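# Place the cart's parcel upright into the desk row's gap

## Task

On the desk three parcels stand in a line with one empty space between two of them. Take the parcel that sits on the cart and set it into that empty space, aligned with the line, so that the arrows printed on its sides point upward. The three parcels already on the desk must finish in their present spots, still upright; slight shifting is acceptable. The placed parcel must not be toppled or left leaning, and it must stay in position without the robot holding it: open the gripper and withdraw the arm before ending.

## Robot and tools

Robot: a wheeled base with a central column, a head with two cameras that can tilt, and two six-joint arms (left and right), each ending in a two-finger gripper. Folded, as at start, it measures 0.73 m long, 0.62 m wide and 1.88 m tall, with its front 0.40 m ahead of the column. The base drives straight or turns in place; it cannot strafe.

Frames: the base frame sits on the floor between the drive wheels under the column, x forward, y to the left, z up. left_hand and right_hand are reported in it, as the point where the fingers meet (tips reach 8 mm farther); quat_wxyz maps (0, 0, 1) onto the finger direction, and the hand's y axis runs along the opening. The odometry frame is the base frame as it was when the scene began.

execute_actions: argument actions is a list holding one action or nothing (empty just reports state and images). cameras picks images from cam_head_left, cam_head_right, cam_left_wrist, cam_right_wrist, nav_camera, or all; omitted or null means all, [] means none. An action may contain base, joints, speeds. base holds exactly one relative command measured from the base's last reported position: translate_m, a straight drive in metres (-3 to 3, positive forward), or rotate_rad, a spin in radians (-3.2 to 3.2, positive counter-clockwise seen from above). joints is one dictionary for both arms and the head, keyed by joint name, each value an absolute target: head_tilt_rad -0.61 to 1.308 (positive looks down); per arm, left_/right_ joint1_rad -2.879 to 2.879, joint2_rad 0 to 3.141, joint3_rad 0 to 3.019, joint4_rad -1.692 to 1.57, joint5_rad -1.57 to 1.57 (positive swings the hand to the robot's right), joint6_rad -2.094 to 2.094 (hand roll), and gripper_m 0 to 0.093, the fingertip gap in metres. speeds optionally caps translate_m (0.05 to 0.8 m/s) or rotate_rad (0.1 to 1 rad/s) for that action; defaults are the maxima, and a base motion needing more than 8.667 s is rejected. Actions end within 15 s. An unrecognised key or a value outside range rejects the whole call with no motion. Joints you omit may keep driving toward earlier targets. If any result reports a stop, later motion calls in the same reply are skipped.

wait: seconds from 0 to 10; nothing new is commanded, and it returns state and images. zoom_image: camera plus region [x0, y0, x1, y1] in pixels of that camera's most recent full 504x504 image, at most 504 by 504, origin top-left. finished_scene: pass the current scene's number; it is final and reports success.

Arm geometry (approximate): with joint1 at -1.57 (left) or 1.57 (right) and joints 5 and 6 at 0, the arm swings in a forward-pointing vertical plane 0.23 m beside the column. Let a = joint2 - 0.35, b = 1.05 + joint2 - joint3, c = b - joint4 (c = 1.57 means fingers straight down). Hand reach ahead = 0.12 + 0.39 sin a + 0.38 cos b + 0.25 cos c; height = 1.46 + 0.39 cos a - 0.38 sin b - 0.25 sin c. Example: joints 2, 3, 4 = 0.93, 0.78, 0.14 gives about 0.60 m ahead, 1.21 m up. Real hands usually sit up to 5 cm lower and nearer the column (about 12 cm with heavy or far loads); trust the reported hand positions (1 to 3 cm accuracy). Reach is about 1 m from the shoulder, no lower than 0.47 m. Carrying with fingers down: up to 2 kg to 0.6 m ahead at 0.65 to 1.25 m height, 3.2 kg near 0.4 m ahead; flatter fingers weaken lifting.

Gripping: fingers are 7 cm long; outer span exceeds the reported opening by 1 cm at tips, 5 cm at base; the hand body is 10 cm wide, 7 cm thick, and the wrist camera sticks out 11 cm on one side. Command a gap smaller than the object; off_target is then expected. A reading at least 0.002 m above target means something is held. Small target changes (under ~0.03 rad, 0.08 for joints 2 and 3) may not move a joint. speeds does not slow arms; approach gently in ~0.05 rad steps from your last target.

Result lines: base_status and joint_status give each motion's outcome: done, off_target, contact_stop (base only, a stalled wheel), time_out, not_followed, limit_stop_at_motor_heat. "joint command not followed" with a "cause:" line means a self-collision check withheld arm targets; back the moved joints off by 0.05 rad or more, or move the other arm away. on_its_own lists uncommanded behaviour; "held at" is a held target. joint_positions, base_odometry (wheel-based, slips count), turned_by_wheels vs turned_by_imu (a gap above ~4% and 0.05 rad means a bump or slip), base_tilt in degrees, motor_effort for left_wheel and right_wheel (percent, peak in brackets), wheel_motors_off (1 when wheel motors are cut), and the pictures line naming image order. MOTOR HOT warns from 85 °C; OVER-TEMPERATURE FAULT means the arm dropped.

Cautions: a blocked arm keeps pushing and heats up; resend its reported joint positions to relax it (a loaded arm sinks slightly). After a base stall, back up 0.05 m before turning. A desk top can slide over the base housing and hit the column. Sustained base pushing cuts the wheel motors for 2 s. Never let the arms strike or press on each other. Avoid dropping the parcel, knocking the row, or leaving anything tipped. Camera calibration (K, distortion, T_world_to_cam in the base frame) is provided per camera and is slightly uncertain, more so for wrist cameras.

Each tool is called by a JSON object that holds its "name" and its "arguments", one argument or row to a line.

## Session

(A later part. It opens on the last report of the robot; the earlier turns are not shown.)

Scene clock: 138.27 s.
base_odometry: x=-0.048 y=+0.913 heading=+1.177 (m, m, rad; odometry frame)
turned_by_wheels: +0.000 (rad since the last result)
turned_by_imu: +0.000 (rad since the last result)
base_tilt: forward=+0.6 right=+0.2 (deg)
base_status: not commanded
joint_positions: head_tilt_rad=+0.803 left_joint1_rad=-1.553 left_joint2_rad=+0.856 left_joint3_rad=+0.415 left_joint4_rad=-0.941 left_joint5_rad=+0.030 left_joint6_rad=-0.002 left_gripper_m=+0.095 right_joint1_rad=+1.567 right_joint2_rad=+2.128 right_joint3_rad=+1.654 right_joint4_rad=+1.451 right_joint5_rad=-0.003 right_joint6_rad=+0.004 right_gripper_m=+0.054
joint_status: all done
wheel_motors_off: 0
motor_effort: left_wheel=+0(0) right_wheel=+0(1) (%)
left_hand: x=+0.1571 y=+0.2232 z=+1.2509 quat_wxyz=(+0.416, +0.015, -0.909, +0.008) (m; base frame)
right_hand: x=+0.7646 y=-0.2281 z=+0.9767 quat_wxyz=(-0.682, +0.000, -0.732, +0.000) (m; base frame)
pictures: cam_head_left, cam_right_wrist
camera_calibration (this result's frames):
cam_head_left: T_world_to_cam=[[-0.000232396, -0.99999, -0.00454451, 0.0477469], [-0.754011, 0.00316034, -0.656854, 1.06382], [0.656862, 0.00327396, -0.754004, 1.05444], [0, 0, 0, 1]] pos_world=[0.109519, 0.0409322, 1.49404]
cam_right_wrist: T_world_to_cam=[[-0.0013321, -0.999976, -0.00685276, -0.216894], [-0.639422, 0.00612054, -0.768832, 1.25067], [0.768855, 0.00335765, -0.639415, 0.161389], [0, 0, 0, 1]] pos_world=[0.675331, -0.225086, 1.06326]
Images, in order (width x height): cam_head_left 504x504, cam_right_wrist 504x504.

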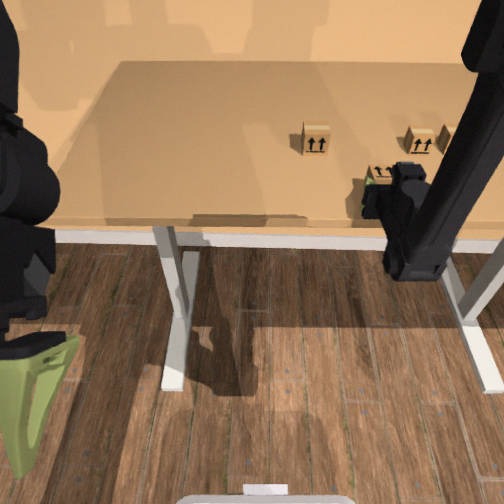

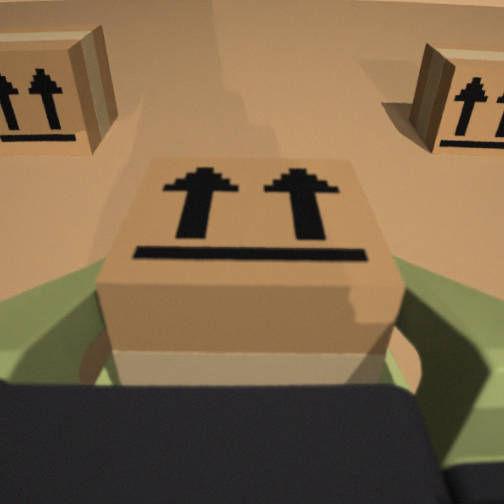

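{"name": "execute_actions", "arguments": {
  "actions": [
    {"joints":{"right_gripper_m":0.093,"right_joint2_rad":2.11,"right_joint4_rad":1.46}}
  ],
  "cameras": ["cam_right_wrist"]
}}

{"name": "execute_actions", "arguments": {
  "actions": [
    {"base":{"translate_m":-0.15}}
  ],
  "cameras": ["cam_right_wrist"]
}}

{"name": "execute_actions", "arguments": {
  "actions": [
    {"joints":{"right_joint2_rad":1.44,"right_joint3_rad":1.41,"right_joint4_rad":-0.82,"head_tilt_rad":0.95}}
  ],
  "cameras": []
}}

{"name": "execute_actions", "arguments": {
  "actions": [
    {"base":{"translate_m":0.35}}
  ],
  "cameras": ["cam_head_left","cam_head_right","cam_right_wrist"]
}}

Scene clock: 158.97 s.
base_odometry: x=-0.048 y=+0.913 heading=+1.177 (m, m, rad; odometry frame)
turned_by_wheels: +0.000 (rad since the last result)
turned_by_imu: +0.000 (rad since the last result)
base_tilt: forward=+0.6 right=+0.2 (deg)
base_status: not commanded
joint_positions: head_tilt_rad=+0.803 left_joint1_rad=-1.553 left_joint2_rad=+0.856 left_joint3_rad=+0.415 left_joint4_rad=-0.941 left_joint5_rad=+0.030 left_joint6_rad=-0.002 left_gripper_m=+0.095 right_joint1_rad=+1.567 right_joint2_rad=+2.127 right_joint3_rad=+1.654 right_joint4_rad=+1.454 right_joint5_rad=-0.003 right_joint6_rad=+0.004 right_gripper_m=+0.093
joint_status: all done
wheel_motors_off: 0
motor_effort: left_wheel=+0(0) right_wheel=+0(1) (%)
left_hand: x=+0.1571 y=+0.2232 z=+1.2509 quat_wxyz=(+0.416, +0.015, -0.909, +0.008) (m; base frame)
right_hand: x=+0.7650 y=-0.2281 z=+0.9780 quat_wxyz=(-0.683, +0.000, -0.730, +0.000) (m; base frame)
pictures: cam_right_wrist
camera_calibration (this result's frames):
cam_right_wrist: T_world_to_cam=[[-0.0012883, -0.999976, -0.00684957, -0.216917], [-0.63619, 0.00610425, -0.771508, 1.2521], [0.771531, 0.00336369, -0.636183, 0.156708], [0, 0, 0, 1]] pos_world=[0.675392, -0.225082, 1.06422]
Images, in order (width x height): cam_right_wrist 504x504.

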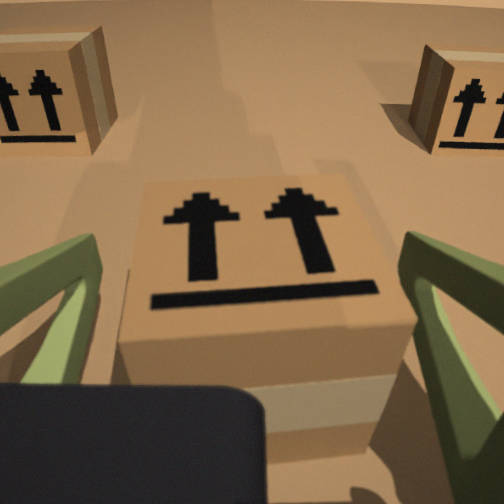

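Scene clock: 160.67 s.
base_odometry: x=-0.105 y=+0.775 heading=+1.177 (m, m, rad; odometry frame)
turned_by_wheels: +0.000 (rad since the last result)
turned_by_imu: +0.000 (rad since the last result)
base_tilt: forward=+0.6 right=+0.3 (deg)
base_status: done
joint_positions: head_tilt_rad=+0.803 left_joint1_rad=-1.553 left_joint2_rad=+0.854 left_joint3_rad=+0.410 left_joint4_rad=-0.941 left_joint5_rad=+0.030 left_joint6_rad=-0.002 left_gripper_m=+0.095 right_joint1_rad=+1.567 right_joint2_rad=+2.123 right_joint3_rad=+1.652 right_joint4_rad=+1.454 right_joint5_rad=-0.003 right_joint6_rad=+0.004 right_gripper_m=+0.093
joint_status: not commanded
wheel_motors_off: 0
motor_effort: left_wheel=+0(31) right_wheel=+0(40) (%)
left_hand: x=+0.1548 y=+0.2232 z=+1.2518 quat_wxyz=(+0.418, +0.015, -0.909, +0.008) (m; base frame)
right_hand: x=+0.7663 y=-0.2281 z=+0.9803 quat_wxyz=(-0.684, +0.000, -0.729, +0.000) (m; base frame)
pictures: cam_right_wrist
camera_calibration (this result's frames):
cam_right_wrist: T_world_to_cam=[[-0.00126442, -0.999976, -0.00684775, -0.216914], [-0.634423, 0.00609538, -0.772962, 1.25478], [0.772985, 0.00336702, -0.634415, 0.154361], [0, 0, 0, 1]] pos_world=[0.676469, -0.225077, 1.06634]
Images, in order (width x height): cam_right_wrist 504x504.

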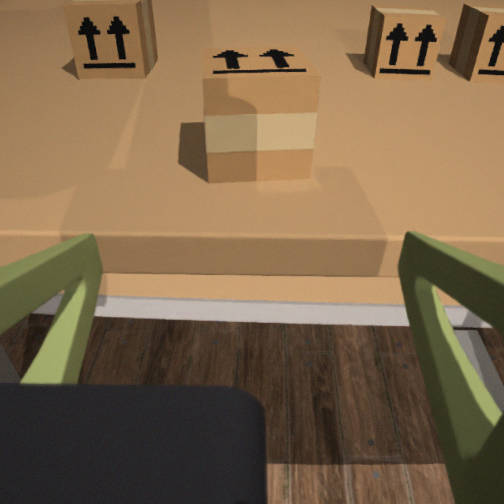

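Scene clock: 162.70 s.
base_odometry: x=-0.105 y=+0.775 heading=+1.177 (m, m, rad; odometry frame)
turned_by_wheels: +0.000 (rad since the last result)
turned_by_imu: +0.000 (rad since the last result)
base_tilt: forward=+0.7 right=+0.2 (deg)
base_status: not commanded
joint_positions: head_tilt_rad=+0.950 left_joint1_rad=-1.553 left_joint2_rad=+0.854 left_joint3_rad=+0.410 left_joint4_rad=-0.941 left_joint5_rad=+0.030 left_joint6_rad=-0.002 left_gripper_m=+0.095 right_joint1_rad=+1.567 right_joint2_rad=+1.445 right_joint3_rad=+1.395 right_joint4_rad=-0.812 right_joint5_rad=-0.003 right_joint6_rad=+0.004 right_gripper_m=+0.093
joint_status: all done
wheel_motors_off: 0
motor_effort: left_wheel=+0(0) right_wheel=+0(1) (%)
left_hand: x=+0.1548 y=+0.2232 z=+1.2518 quat_wxyz=(+0.418, +0.015, -0.909, +0.008) (m; base frame)
right_hand: x=+0.5590 y=-0.2273 z=+1.0592 quat_wxyz=(+0.169, -0.003, -0.986, +0.000) (m; base frame)
pictures: none
No camera images: the call's "cameras" was empty. Leave "cameras" out to get every camera's image.

Scene clock: 164.93 s.
base_odometry: x=+0.029 y=+1.098 heading=+1.178 (m, m, rad; odometry frame)
turned_by_wheels: +0.000 (rad since the last result)
turned_by_imu: +0.000 (rad since the last result)
base_tilt: forward=+0.7 right=+0.2 (deg)
base_status: done
joint_positions: head_tilt_rad=+0.951 left_joint1_rad=-1.553 left_joint2_rad=+0.855 left_joint3_rad=+0.414 left_joint4_rad=-0.941 left_joint5_rad=+0.030 left_joint6_rad=-0.002 left_gripper_m=+0.095 right_joint1_rad=+1.567 right_joint2_rad=+1.444 right_joint3_rad=+1.401 right_joint4_rad=-0.815 right_joint5_rad=-0.003 right_joint6_rad=+0.004 right_gripper_m=+0.093
joint_status: not commanded
wheel_motors_off: 0
motor_effort: left_wheel=+0(31) right_wheel=+0(40) (%)
left_hand: x=+0.1567 y=+0.2232 z=+1.2511 quat_wxyz=(+0.416, +0.015, -0.909, +0.008) (m; base frame)
right_hand: x=+0.5621 y=-0.2273 z=+1.0605 quat_wxyz=(+0.166, -0.003, -0.986, +0.000) (m; base frame)
pictures: cam_head_left, cam_head_right, cam_right_wrist
camera_calibration (this result's frames):
cam_head_left: T_world_to_cam=[[-0.000902967, -0.99999, -0.00445995, 0.0476502], [-0.842987, 0.00316034, -0.537924, 0.885116], [0.537933, 0.00327396, -0.842981, 1.19741], [0, 0, 0, 1]] pos_world=[0.102056, 0.0409322, 1.48574]
cam_head_right: T_world_to_cam=[[0.0189553, -0.999789, -0.00787649, -0.0172953], [-0.843171, -0.0117513, -0.537516, 0.879572], [0.537311, 0.01683, -0.843217, 1.19894], [0, 0, 0, 1]] pos_world=[0.0977524, -0.0271338, 1.48362]
cam_right_wrist: T_world_to_cam=[[-0.0123383, -0.999908, 0.00559749, -0.222871], [-0.575211, 0.0116765, 0.817922, -0.531921], [-0.817912, 0.006872, -0.575303, 1.19543], [0, 0, 0, 1]] pos_world=[0.669042, -0.224855, 1.12405]
Images, in order (width x height): cam_head_left 504x504, cam_head_right 504x504, cam_right_wrist 504x504.

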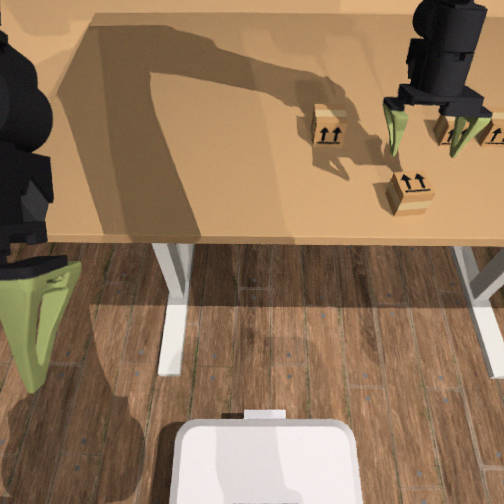

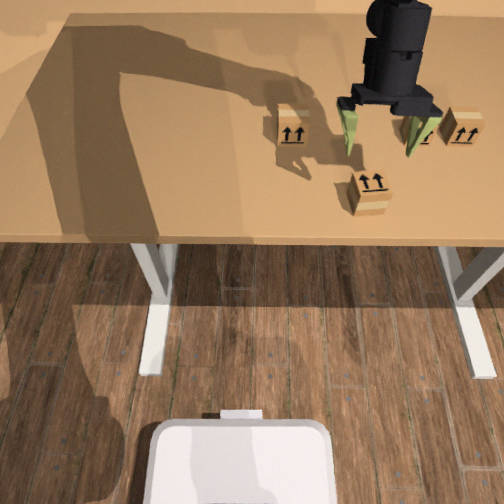

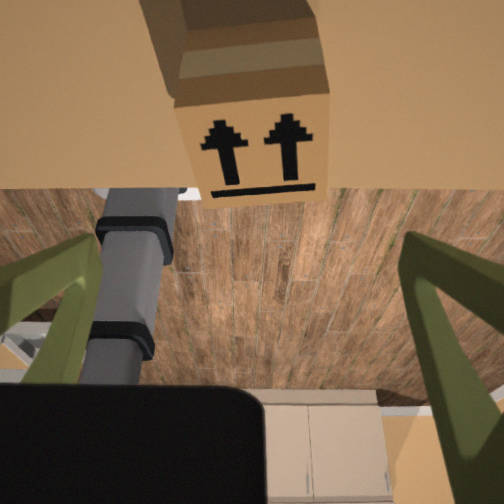

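{"name": "execute_actions", "arguments": {
  "actions": [
    {"joints":{"right_joint2_rad":1.67,"right_joint3_rad":1.53,"right_joint4_rad":-0.725}}
  ],
  "cameras": ["cam_right_wrist"]
}}

Scene clock: 171.80 s.
base_odometry: x=+0.029 y=+1.098 heading=+1.178 (m, m, rad; odometry frame)
turned_by_wheels: +0.000 (rad since the last result)
turned_by_imu: +0.000 (rad since the last result)
base_tilt: forward=+0.5 right=+0.3 (deg)
base_status: not commanded
joint_positions: head_tilt_rad=+0.951 left_joint1_rad=-1.553 left_joint2_rad=+0.855 left_joint3_rad=+0.414 left_joint4_rad=-0.941 left_joint5_rad=+0.030 left_joint6_rad=-0.002 left_gripper_m=+0.095 right_joint1_rad=+1.567 right_joint2_rad=+1.682 right_joint3_rad=+1.517 right_joint4_rad=-0.727 right_joint5_rad=+0.003 right_joint6_rad=+0.004 right_gripper_m=+0.093
joint_status: all done
wheel_motors_off: 0
motor_effort: left_wheel=+0(0) right_wheel=+0(1) (%)
left_hand: x=+0.1567 y=+0.2232 z=+1.2511 quat_wxyz=(+0.416, +0.015, -0.909, +0.008) (m; base frame)
right_hand: x=+0.5434 y=-0.2284 z=+0.9587 quat_wxyz=(+0.183, -0.003, -0.983, +0.003) (m; base frame)
pictures: cam_right_wrist
camera_calibration (this result's frames):
cam_right_wrist: T_world_to_cam=[[-0.010013, -0.99989, 0.0109525, -0.229983], [-0.547129, 0.0146464, 0.83692, -0.492226], [-0.836988, 0.00238765, -0.547216, 1.10395], [0, 0, 0, 1]] pos_world=[0.652382, -0.225384, 1.01857]
Images, in order (width x height): cam_right_wrist 504x504.

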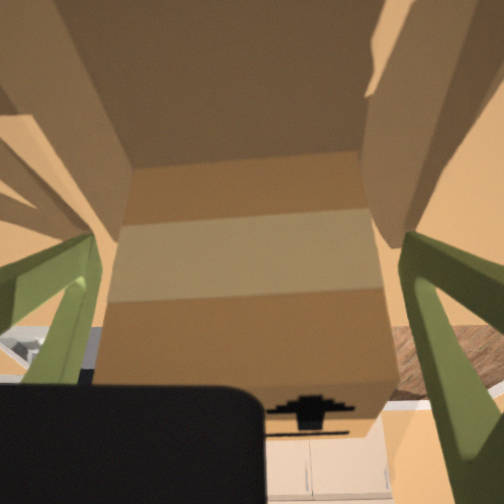

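{"name": "execute_actions", "arguments": {
  "actions": [
    {"joints":{"right_gripper_m":0.035}}
  ],
  "cameras": []
}}

{"name": "execute_actions", "arguments": {
  "actions": [
    {"joints":{"right_joint2_rad":1.25,"right_joint3_rad":1.3}}
  ],
  "cameras": ["cam_right_wrist"]
}}

{"name": "execute_actions", "arguments": {
  "actions": [
    {"base":{"translate_m":-0.05},"joints":{"right_joint3_rad":1.1,"right_joint4_rad":1.0,"head_tilt_rad":0.8}}
  ],
  "cameras": []
}}

{"name": "execute_actions", "arguments": {
  "actions": [
    {"joints":{"right_joint2_rad":1.82,"right_joint3_rad":1.405,"right_joint4_rad":1.13}}
  ],
  "cameras": ["cam_head_left","cam_head_right","cam_right_wrist"]
}}

Scene clock: 194.57 s.
base_odometry: x=+0.029 y=+1.098 heading=+1.178 (m, m, rad; odometry frame)
turned_by_wheels: +0.000 (rad since the last result)
turned_by_imu: +0.000 (rad since the last result)
base_tilt: forward=+0.5 right=+0.2 (deg)
base_status: not commanded
joint_positions: head_tilt_rad=+0.951 left_joint1_rad=-1.553 left_joint2_rad=+0.855 left_joint3_rad=+0.414 left_joint4_rad=-0.941 left_joint5_rad=+0.030 left_joint6_rad=-0.002 left_gripper_m=+0.095 right_joint1_rad=+1.567 right_joint2_rad=+1.682 right_joint3_rad=+1.517 right_joint4_rad=-0.727 right_joint5_rad=+0.002 right_joint6_rad=+0.004 right_gripper_m=+0.055
joint_status: right_gripper_m off_target (ended at +0.055, target +0.035)
wheel_motors_off: 0
motor_effort: left_wheel=+0(0) right_wheel=+0(1) (%)
left_hand: x=+0.1567 y=+0.2232 z=+1.2511 quat_wxyz=(+0.416, +0.015, -0.909, +0.008) (m; base frame)
right_hand: x=+0.5434 y=-0.2283 z=+0.9587 quat_wxyz=(+0.183, -0.003, -0.983, +0.003) (m; base frame)
pictures: none
No camera images: the call's "cameras" was empty. Leave "cameras" out to get every camera's image.

Scene clock: 195.93 s.
base_odometry: x=+0.029 y=+1.098 heading=+1.178 (m, m, rad; odometry frame)
turned_by_wheels: +0.000 (rad since the last result)
turned_by_imu: +0.000 (rad since the last result)
base_tilt: forward=+0.6 right=+0.2 (deg)
base_status: not commanded
joint_positions: head_tilt_rad=+0.951 left_joint1_rad=-1.553 left_joint2_rad=+0.855 left_joint3_rad=+0.414 left_joint4_rad=-0.941 left_joint5_rad=+0.030 left_joint6_rad=-0.002 left_gripper_m=+0.095 right_joint1_rad=+1.567 right_joint2_rad=+1.237 right_joint3_rad=+1.295 right_joint4_rad=-0.727 right_joint5_rad=+0.002 right_joint6_rad=+0.004 right_gripper_m=+0.055
joint_status: all done
wheel_motors_off: 0
motor_effort: left_wheel=+0(1) right_wheel=-1(1) (%)
left_hand: x=+0.1567 y=+0.2232 z=+1.2511 quat_wxyz=(+0.416, +0.015, -0.909, +0.008) (m; base frame)
right_hand: x=+0.5976 y=-0.2278 z=+1.1358 quat_wxyz=(+0.072, -0.003, -0.997, +0.003) (m; base frame)
pictures: cam_right_wrist
camera_calibration (this result's frames):
cam_right_wrist: T_world_to_cam=[[-0.0116291, -0.999899, 0.00819915, -0.226683], [-0.719324, 0.0140611, 0.694533, -0.346287], [-0.694578, 0.00217898, -0.719414, 1.35669], [0, 0, 0, 1]] pos_world=[0.690598, -0.224747, 1.21839]
Images, in order (width x height): cam_right_wrist 504x504.

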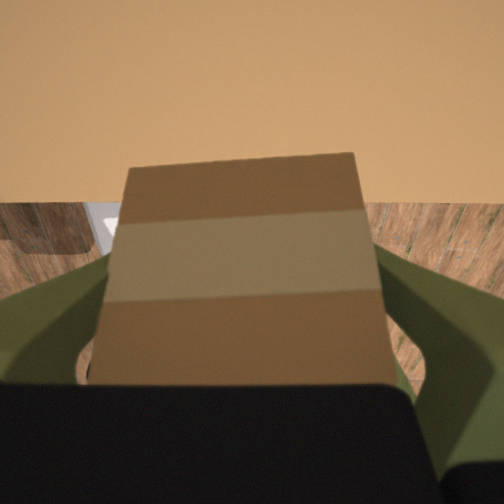

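Scene clock: 197.73 s.
base_odometry: x=+0.010 y=+1.052 heading=+1.178 (m, m, rad; odometry frame)
turned_by_wheels: +0.000 (rad since the last result)
turned_by_imu: +0.000 (rad since the last result)
base_tilt: forward=+0.6 right=+0.2 (deg)
base_status: done
joint_positions: head_tilt_rad=+0.816 left_joint1_rad=-1.553 left_joint2_rad=+0.854 left_joint3_rad=+0.411 left_joint4_rad=-0.941 left_joint5_rad=+0.030 left_joint6_rad=-0.002 left_gripper_m=+0.095 right_joint1_rad=+1.567 right_joint2_rad=+1.257 right_joint3_rad=+1.083 right_joint4_rad=+0.980 right_joint5_rad=+0.002 right_joint6_rad=+0.004 right_gripper_m=+0.055
joint_status: all done
wheel_motors_off: 0
motor_effort: left_wheel=+0(32) right_wheel=+0(40) (%)
left_hand: x=+0.1555 y=+0.2232 z=+1.2515 quat_wxyz=(+0.417, +0.015, -0.909, +0.008) (m; base frame)
right_hand: x=+0.7975 y=-0.2277 z=+1.2743 quat_wxyz=(-0.617, -0.002, -0.787, +0.002) (m; base frame)
pictures: none
No camera images: the call's "cameras" was empty. Leave "cameras" out to get every camera's image.

Scene clock: 199.30 s.
base_odometry: x=+0.010 y=+1.052 heading=+1.178 (m, m, rad; odometry frame)
turned_by_wheels: +0.000 (rad since the last result)
turned_by_imu: +0.000 (rad since the last result)
base_tilt: forward=+0.6 right=+0.1 (deg)
base_status: not commanded
joint_positions: head_tilt_rad=+0.816 left_joint1_rad=-1.553 left_joint2_rad=+0.854 left_joint3_rad=+0.411 left_joint4_rad=-0.941 left_joint5_rad=+0.030 left_joint6_rad=-0.002 left_gripper_m=+0.095 right_joint1_rad=+1.567 right_joint2_rad=+1.835 right_joint3_rad=+1.395 right_joint4_rad=+1.121 right_joint5_rad=+0.002 right_joint6_rad=+0.004 right_gripper_m=+0.055
joint_status: all done
wheel_motors_off: 0
motor_effort: left_wheel=+0(0) right_wheel=+0(1) (%)
left_hand: x=+0.1555 y=+0.2232 z=+1.2515 quat_wxyz=(+0.417, +0.015, -0.909, +0.008) (m; base frame)
right_hand: x=+0.7690 y=-0.2285 z=+1.0188 quat_wxyz=(-0.566, -0.002, -0.824, +0.002) (m; base frame)
pictures: cam_head_left, cam_head_right, cam_right_wrist
camera_calibration (this result's frames):
cam_head_left: T_world_to_cam=[[-0.000292319, -0.99999, -0.00454105, 0.0477446], [-0.762609, 0.00316034, -0.646852, 1.04884], [0.646859, 0.00327396, -0.762602, 1.06818], [0, 0, 0, 1]] pos_world=[0.108908, 0.0409322, 1.49326]
cam_head_right: T_world_to_cam=[[0.0198455, -0.999789, -0.00524415, -0.0213936], [-0.762847, -0.0117513, -0.646472, 1.04335], [0.646274, 0.01683, -0.762919, 1.06984], [0, 0, 0, 1]] pos_world=[0.10493, -0.0271338, 1.49058]
cam_right_wrist: T_world_to_cam=[[-0.00884824, -0.999947, -0.00516819, -0.212964], [-0.835839, 0.010233, -0.54888, 1.21381], [0.548904, -0.000536853, -0.835885, 0.55336], [0, 0, 0, 1]] pos_world=[0.708925, -0.225076, 1.12768]
Images, in order (width x height): cam_head_left 504x504, cam_head_right 504x504, cam_right_wrist 504x504.

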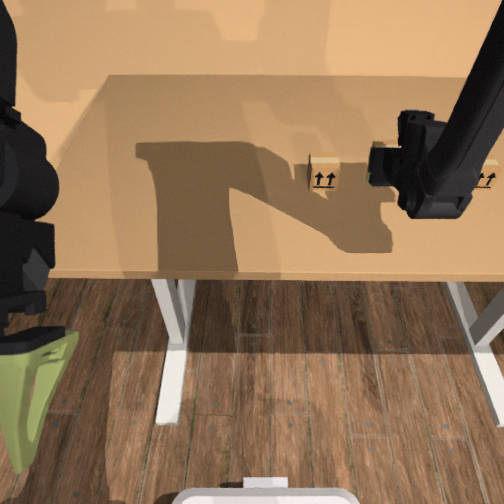

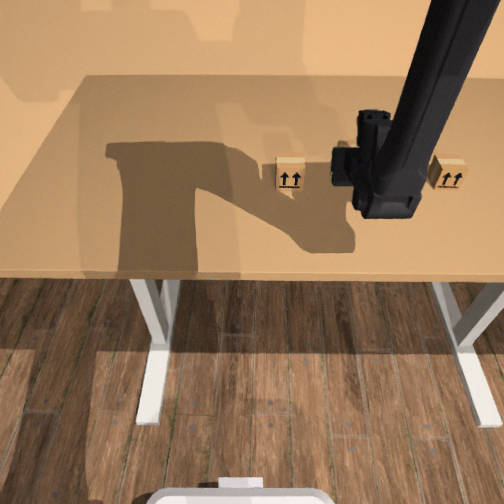

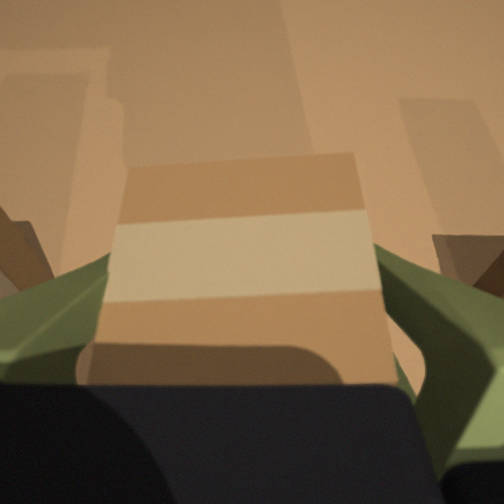

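{"name": "execute_actions", "arguments": {
  "actions": [
    {"joints":{"right_joint2_rad":1.97,"right_joint3_rad":1.605,"right_joint4_rad":1.06}}
  ],
  "cameras": ["cam_head_left","cam_right_wrist"]
}}

Scene clock: 208.50 s.
base_odometry: x=+0.010 y=+1.052 heading=+1.178 (m, m, rad; odometry frame)
turned_by_wheels: +0.000 (rad since the last result)
turned_by_imu: +0.000 (rad since the last result)
base_tilt: forward=+0.6 right=+0.3 (deg)
base_status: not commanded
joint_positions: head_tilt_rad=+0.816 left_joint1_rad=-1.553 left_joint2_rad=+0.854 left_joint3_rad=+0.411 left_joint4_rad=-0.941 left_joint5_rad=+0.030 left_joint6_rad=-0.002 left_gripper_m=+0.095 right_joint1_rad=+1.567 right_joint2_rad=+1.968 right_joint3_rad=+1.590 right_joint4_rad=+1.065 right_joint5_rad=+0.002 right_joint6_rad=+0.004 right_gripper_m=+0.055
joint_status: all done
wheel_motors_off: 0
motor_effort: left_wheel=+0(0) right_wheel=+0(0) (%)
left_hand: x=+0.1555 y=+0.2232 z=+1.2515 quat_wxyz=(+0.417, +0.015, -0.909, +0.008) (m; base frame)
right_hand: x=+0.7938 y=-0.2287 z=+0.9719 quat_wxyz=(-0.569, -0.002, -0.822, +0.002) (m; base frame)
pictures: cam_head_left, cam_right_wrist
camera_calibration (this result's frames):
cam_head_left: T_world_to_cam=[[-0.00029229, -0.99999, -0.00454105, 0.0477446], [-0.762605, 0.00316034, -0.646857, 1.04885], [0.646864, 0.00327396, -0.762598, 1.06818], [0, 0, 0, 1]] pos_world=[0.108908, 0.0409322, 1.49326]
cam_right_wrist: T_world_to_cam=[[-0.00893114, -0.999945, -0.00556755, -0.212732], [-0.832471, 0.0105198, -0.553969, 1.2111], [0.553997, -0.000312753, -0.832519, 0.493276], [0, 0, 0, 1]] pos_world=[0.733029, -0.225306, 1.08039]
Images, in order (width x height): cam_head_left 504x504, cam_right_wrist 504x504.

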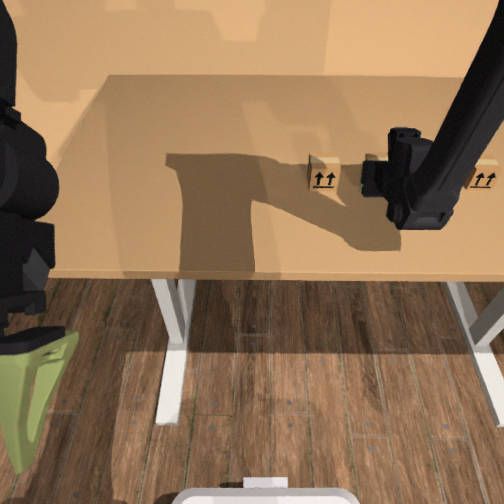

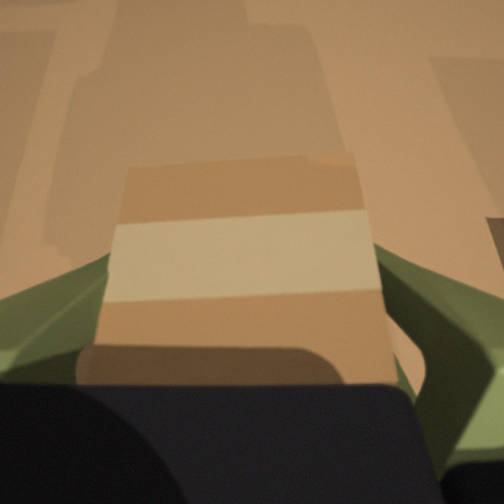

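{"name": "execute_actions", "arguments": {
  "actions": [
    {"joints":{"right_joint2_rad":2.02,"right_joint3_rad":1.65}}
  ],
  "cameras": ["cam_head_left"]
}}

{"name": "execute_actions", "arguments": {
  "actions": [
    {"joints":{"right_gripper_m":0.085}}
  ],
  "cameras": ["cam_right_wrist"]
}}

{"name": "execute_actions", "arguments": {
  "actions": [
    {"base":{"translate_m":-0.45},"joints":{"head_tilt_rad":0.55}}
  ],
  "cameras": ["cam_head_left"]
}}

{"name": "zoom_image", "arguments": {
  "camera": "cam_head_left",
  "region": [270,140,450,230]
}}

Scene clock: 219.20 s.
base_odometry: x=+0.010 y=+1.052 heading=+1.178 (m, m, rad; odometry frame)
turned_by_wheels: +0.000 (rad since the last result)
turned_by_imu: +0.000 (rad since the last result)
base_tilt: forward=+0.4 right=+0.3 (deg)
base_status: not commanded
joint_positions: head_tilt_rad=+0.816 left_joint1_rad=-1.553 left_joint2_rad=+0.854 left_joint3_rad=+0.411 left_joint4_rad=-0.941 left_joint5_rad=+0.030 left_joint6_rad=-0.002 left_gripper_m=+0.095 right_joint1_rad=+1.567 right_joint2_rad=+1.990 right_joint3_rad=+1.642 right_joint4_rad=+1.065 right_joint5_rad=+0.002 right_joint6_rad=+0.004 right_gripper_m=+0.055
joint_status: all done
wheel_motors_off: 0
motor_effort: left_wheel=+0(0) right_wheel=+0(1) (%)
left_hand: x=+0.1555 y=+0.2232 z=+1.2515 quat_wxyz=(+0.417, +0.015, -0.909, +0.008) (m; base frame)
right_hand: x=+0.8069 y=-0.2287 z=+0.9721 quat_wxyz=(-0.581, -0.002, -0.814, +0.001) (m; base frame)
pictures: cam_head_left
camera_calibration (this result's frames):
cam_head_left: T_world_to_cam=[[-0.000292264, -0.99999, -0.00454105, 0.0477446], [-0.762601, 0.00316034, -0.646861, 1.04886], [0.646869, 0.00327396, -0.762594, 1.06817], [0, 0, 0, 1]] pos_world=[0.108908, 0.0409322, 1.49326]
Images, in order (width x height): cam_head_left 504x504.

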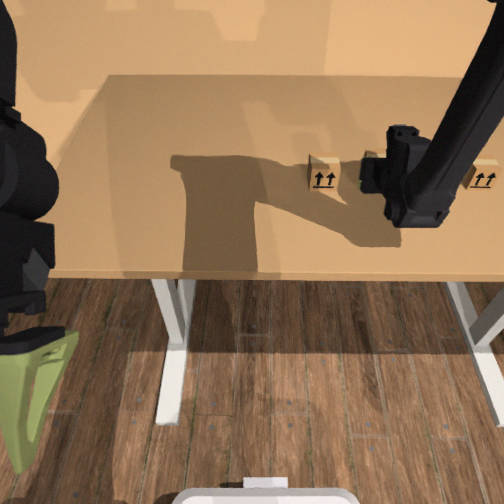

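Scene clock: 219.90 s.
base_odometry: x=+0.010 y=+1.052 heading=+1.178 (m, m, rad; odometry frame)
turned_by_wheels: +0.000 (rad since the last result)
turned_by_imu: +0.000 (rad since the last result)
base_tilt: forward=+0.5 right=+0.2 (deg)
base_status: not commanded
joint_positions: head_tilt_rad=+0.816 left_joint1_rad=-1.553 left_joint2_rad=+0.854 left_joint3_rad=+0.411 left_joint4_rad=-0.941 left_joint5_rad=+0.030 left_joint6_rad=-0.002 left_gripper_m=+0.095 right_joint1_rad=+1.567 right_joint2_rad=+1.997 right_joint3_rad=+1.642 right_joint4_rad=+1.065 right_joint5_rad=+0.002 right_joint6_rad=+0.004 right_gripper_m=+0.085
joint_status: all done
wheel_motors_off: 0
motor_effort: left_wheel=+0(0) right_wheel=+1(0) (%)
left_hand: x=+0.1555 y=+0.2232 z=+1.2515 quat_wxyz=(+0.417, +0.015, -0.909, +0.008) (m; base frame)
right_hand: x=+0.8034 y=-0.2287 z=+0.9672 quat_wxyz=(-0.578, -0.002, -0.816, +0.002) (m; base frame)
pictures: cam_right_wrist
camera_calibration (this result's frames):
cam_right_wrist: T_world_to_cam=[[-0.00873081, -0.999946, -0.00572402, -0.212715], [-0.819794, 0.0104354, -0.572564, 1.22428], [0.572592, -0.000306431, -0.81984, 0.45679], [0, 0, 0, 1]] pos_world=[0.740249, -0.22534, 1.07426]
Images, in order (width x height): cam_right_wrist 504x504.

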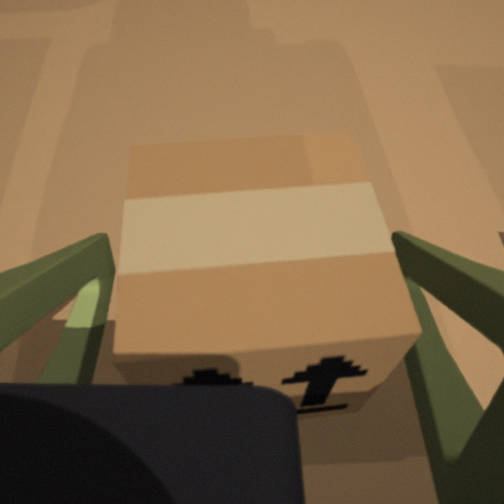

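Scene clock: 222.33 s.
base_odometry: x=-0.163 y=+0.636 heading=+1.178 (m, m, rad; odometry frame)
turned_by_wheels: +0.001 (rad since the last result)
turned_by_imu: +0.001 (rad since the last result)
base_tilt: forward=+0.5 right=+0.3 (deg)
base_status: done
joint_positions: head_tilt_rad=+0.567 left_joint1_rad=-1.553 left_joint2_rad=+0.853 left_joint3_rad=+0.410 left_joint4_rad=-0.941 left_joint5_rad=+0.030 left_joint6_rad=-0.002 left_gripper_m=+0.095 right_joint1_rad=+1.567 right_joint2_rad=+2.005 right_joint3_rad=+1.641 right_joint4_rad=+1.065 right_joint5_rad=+0.002 right_joint6_rad=+0.004 right_gripper_m=+0.085
joint_status: all done
wheel_motors_off: 0
motor_effort: left_wheel=-1(33) right_wheel=-1(40) (%)
left_hand: x=+0.1554 y=+0.2232 z=+1.2517 quat_wxyz=(+0.417, +0.015, -0.909, +0.008) (m; base frame)
right_hand: x=+0.7993 y=-0.2284 z=+0.9616 quat_wxyz=(-0.575, -0.002, -0.818, +0.001) (m; base frame)
pictures: cam_head_left
camera_calibration (this result's frames):
cam_head_left: T_world_to_cam=[[0.000833041, -0.99999, -0.00447354, 0.0475843], [-0.58018, 0.00316034, -0.814482, 1.29787], [0.814488, 0.00327396, -0.580171, 0.778859], [0, 0, 0, 1]] pos_world=[0.11859, 0.0409322, 1.50918]
Images, in order (width x height): cam_head_left 504x504.

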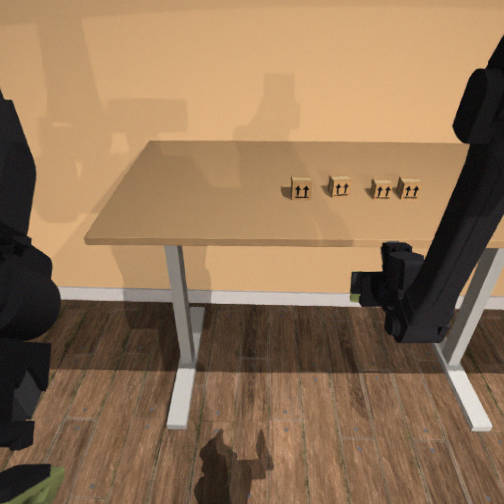

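Region (270, 140, 450, 230) of cam_head_left's 504x504 image, scaled by 2.800, with more detail than that image has.

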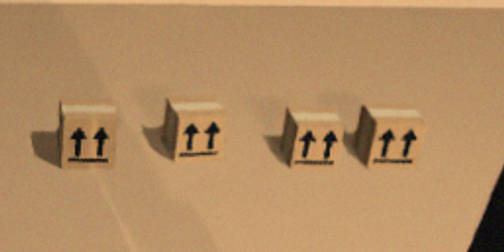

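{"name": "execute_actions", "arguments": {
  "actions": [
    {"base":{"translate_m":0.455},"joints":{"right_joint2_rad":1.965,"right_gripper_m":0.093}}
  ],
  "cameras": ["cam_right_wrist"]
}}

{"name": "execute_actions", "arguments": {
  "actions": [
    {"joints":{"right_gripper_m":0.04}}
  ],
  "cameras": ["cam_right_wrist"]
}}

{"name": "execute_actions", "arguments": {
  "actions": [
    {"base":{"translate_m":-0.018},"speeds":{"translate_m":0.05}}
  ],
  "cameras": []
}}

{"name": "execute_actions", "arguments": {
  "actions": [
    {"joints":{"right_gripper_m":0.085}}
  ],
  "cameras": []
}}

{"name": "execute_actions", "arguments": {
  "actions": [
    {"base":{"translate_m":-0.44}}
  ],
  "cameras": ["cam_head_left"]
}}

{"name": "zoom_image", "arguments": {
  "camera": "cam_head_left",
  "region": [270,140,450,230]
}}

Scene clock: 237.50 s.
base_odometry: x=+0.011 y=+1.057 heading=+1.180 (m, m, rad; odometry frame)
turned_by_wheels: +0.001 (rad since the last result)
turned_by_imu: +0.001 (rad since the last result)
base_tilt: forward=+0.5 right=+0.3 (deg)
base_status: done
joint_positions: head_tilt_rad=+0.567 left_joint1_rad=-1.553 left_joint2_rad=+0.854 left_joint3_rad=+0.415 left_joint4_rad=-0.941 left_joint5_rad=+0.030 left_joint6_rad=-0.002 left_gripper_m=+0.095 right_joint1_rad=+1.567 right_joint2_rad=+1.977 right_joint3_rad=+1.644 right_joint4_rad=+1.065 right_joint5_rad=+0.002 right_joint6_rad=+0.004 right_gripper_m=+0.093
joint_status: all done
wheel_motors_off: 0
motor_effort: left_wheel=+1(44) right_wheel=-2(54) (%)
left_hand: x=+0.1575 y=+0.2232 z=+1.2510 quat_wxyz=(+0.415, +0.015, -0.910, +0.008) (m; base frame)
right_hand: x=+0.8138 y=-0.2284 z=+0.9813 quat_wxyz=(-0.587, -0.002, -0.810, +0.001) (m; base frame)
pictures: cam_right_wrist
camera_calibration (this result's frames):
cam_right_wrist: T_world_to_cam=[[-0.00834325, -0.999946, -0.00620122, -0.212067], [-0.807154, 0.0103951, -0.59025, 1.248], [0.590282, 0.0000807392, -0.807197, 0.435705], [0, 0, 0, 1]] pos_world=[0.748366, -0.225064, 1.08701]
Images, in order (width x height): cam_right_wrist 504x504.

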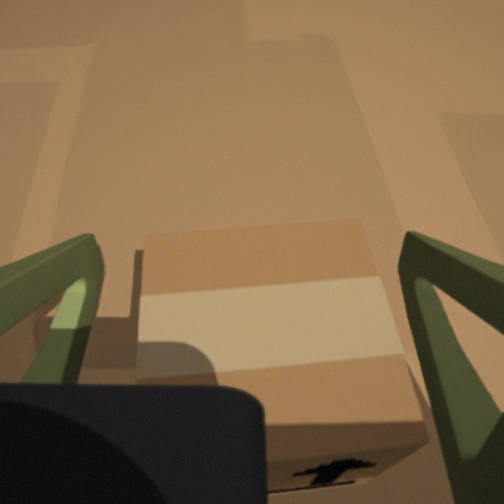

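Scene clock: 238.10 s.
base_odometry: x=+0.011 y=+1.057 heading=+1.180 (m, m, rad; odometry frame)
turned_by_wheels: +0.000 (rad since the last result)
turned_by_imu: +0.000 (rad since the last result)
base_tilt: forward=+0.7 right=+0.3 (deg)
base_status: not commanded
joint_positions: head_tilt_rad=+0.567 left_joint1_rad=-1.553 left_joint2_rad=+0.854 left_joint3_rad=+0.415 left_joint4_rad=-0.941 left_joint5_rad=+0.030 left_joint6_rad=-0.002 left_gripper_m=+0.095 right_joint1_rad=+1.567 right_joint2_rad=+1.977 right_joint3_rad=+1.644 right_joint4_rad=+1.065 right_joint5_rad=+0.001 right_joint6_rad=+0.004 right_gripper_m=+0.054
joint_status: right_gripper_m off_target (ended at +0.054, target +0.040)
wheel_motors_off: 0
motor_effort: left_wheel=+1(1) right_wheel=-2(2) (%)
left_hand: x=+0.1575 y=+0.2232 z=+1.2510 quat_wxyz=(+0.415, +0.015, -0.910, +0.008) (m; base frame)
right_hand: x=+0.8138 y=-0.2283 z=+0.9813 quat_wxyz=(-0.587, -0.002, -0.810, +0.001) (m; base frame)
pictures: cam_right_wrist
camera_calibration (this result's frames):
cam_right_wrist: T_world_to_cam=[[-0.00786217, -0.999951, -0.00595716, -0.212634], [-0.80716, 0.00986272, -0.59025, 1.24788], [0.59028, 0.00016774, -0.807198, 0.435728], [0, 0, 0, 1]] pos_world=[0.748365, -0.225004, 1.08701]
Images, in order (width x height): cam_right_wrist 504x504.

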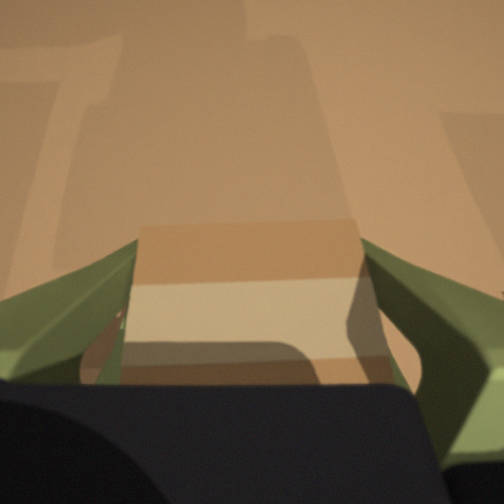

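Scene clock: 239.30 s.
base_odometry: x=+0.004 y=+1.040 heading=+1.180 (m, m, rad; odometry frame)
turned_by_wheels: +0.000 (rad since the last result)
turned_by_imu: +0.000 (rad since the last result)
base_tilt: forward=+0.6 right=+0.3 (deg)
base_status: done
joint_positions: head_tilt_rad=+0.567 left_joint1_rad=-1.553 left_joint2_rad=+0.854 left_joint3_rad=+0.412 left_joint4_rad=-0.941 left_joint5_rad=+0.030 left_joint6_rad=-0.002 left_gripper_m=+0.095 right_joint1_rad=+1.567 right_joint2_rad=+1.977 right_joint3_rad=+1.643 right_joint4_rad=+1.065 right_joint5_rad=+0.001 right_joint6_rad=+0.003 right_gripper_m=+0.054
joint_status: not commanded
wheel_motors_off: 0
motor_effort: left_wheel=+0(26) right_wheel=+0(48) (%)
left_hand: x=+0.1560 y=+0.2232 z=+1.2514 quat_wxyz=(+0.416, +0.015, -0.909, +0.008) (m; base frame)
right_hand: x=+0.8137 y=-0.2283 z=+0.9814 quat_wxyz=(-0.587, -0.001, -0.810, +0.001) (m; base frame)
pictures: none
No camera images: the call's "cameras" was empty. Leave "cameras" out to get every camera's image.

Scene clock: 239.90 s.
base_odometry: x=+0.004 y=+1.040 heading=+1.180 (m, m, rad; odometry frame)
turned_by_wheels: +0.000 (rad since the last result)
turned_by_imu: +0.000 (rad since the last result)
base_tilt: forward=+0.5 right=+0.2 (deg)
base_status: not commanded
joint_positions: head_tilt_rad=+0.567 left_joint1_rad=-1.553 left_joint2_rad=+0.854 left_joint3_rad=+0.412 left_joint4_rad=-0.941 left_joint5_rad=+0.030 left_joint6_rad=-0.002 left_gripper_m=+0.095 right_joint1_rad=+1.567 right_joint2_rad=+1.977 right_joint3_rad=+1.643 right_joint4_rad=+1.065 right_joint5_rad=+0.001 right_joint6_rad=+0.003 right_gripper_m=+0.085
joint_status: all done
wheel_motors_off: 0
motor_effort: left_wheel=+0(0) right_wheel=+0(0) (%)
left_hand: x=+0.1560 y=+0.2232 z=+1.2514 quat_wxyz=(+0.416, +0.015, -0.909, +0.008) (m; base frame)
right_hand: x=+0.8137 y=-0.2283 z=+0.9814 quat_wxyz=(-0.587, -0.001, -0.810, +0.001) (m; base frame)
pictures: none
No camera images: the call's "cameras" was empty. Leave "cameras" out to get every camera's image.

Scene clock: 242.20 s.
base_odometry: x=-0.163 y=+0.633 heading=+1.182 (m, m, rad; odometry frame)
turned_by_wheels: +0.002 (rad since the last result)
turned_by_imu: +0.003 (rad since the last result)
base_tilt: forward=+0.6 right=+0.2 (deg)
base_status: done
joint_positions: head_tilt_rad=+0.567 left_joint1_rad=-1.553 left_joint2_rad=+0.854 left_joint3_rad=+0.409 left_joint4_rad=-0.941 left_joint5_rad=+0.030 left_joint6_rad=-0.002 left_gripper_m=+0.095 right_joint1_rad=+1.568 right_joint2_rad=+1.976 right_joint3_rad=+1.642 right_joint4_rad=+1.065 right_joint5_rad=+0.001 right_joint6_rad=+0.003 right_gripper_m=+0.085
joint_status: not commanded
wheel_motors_off: 0
motor_effort: left_wheel=+1(47) right_wheel=-2(41) (%)
left_hand: x=+0.1544 y=+0.2232 z=+1.2519 quat_wxyz=(+0.418, +0.015, -0.908, +0.008) (m; base frame)
right_hand: x=+0.8134 y=-0.2280 z=+0.9814 quat_wxyz=(-0.587, -0.001, -0.810, +0.001) (m; base frame)
pictures: cam_head_left
camera_calibration (this result's frames):
cam_head_left: T_world_to_cam=[[0.000834845, -0.99999, -0.00447321, 0.0475837], [-0.579851, 0.00316034, -0.814716, 1.29822], [0.814722, 0.00327396, -0.579843, 0.778341], [0, 0, 0, 1]] pos_world=[0.118602, 0.0409322, 1.50921]
Images, in order (width x height): cam_head_left 504x504.

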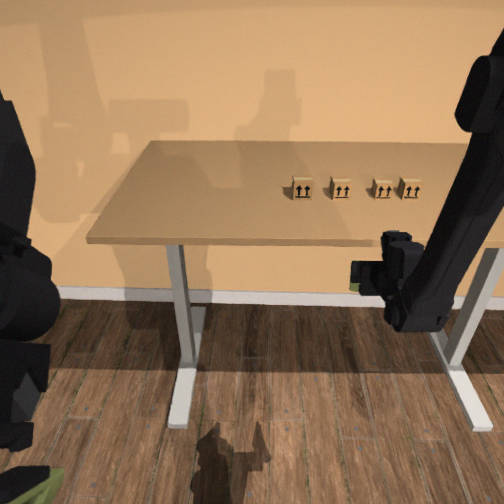

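Region (270, 140, 450, 230) of cam_head_left's 504x504 image, scaled by 2.800, with more detail than that image has.

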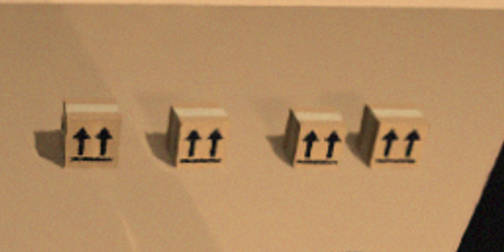

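{"name": "finished_scene", "arguments": {
  "scene": 2
}}

The scene is finished: the task was done.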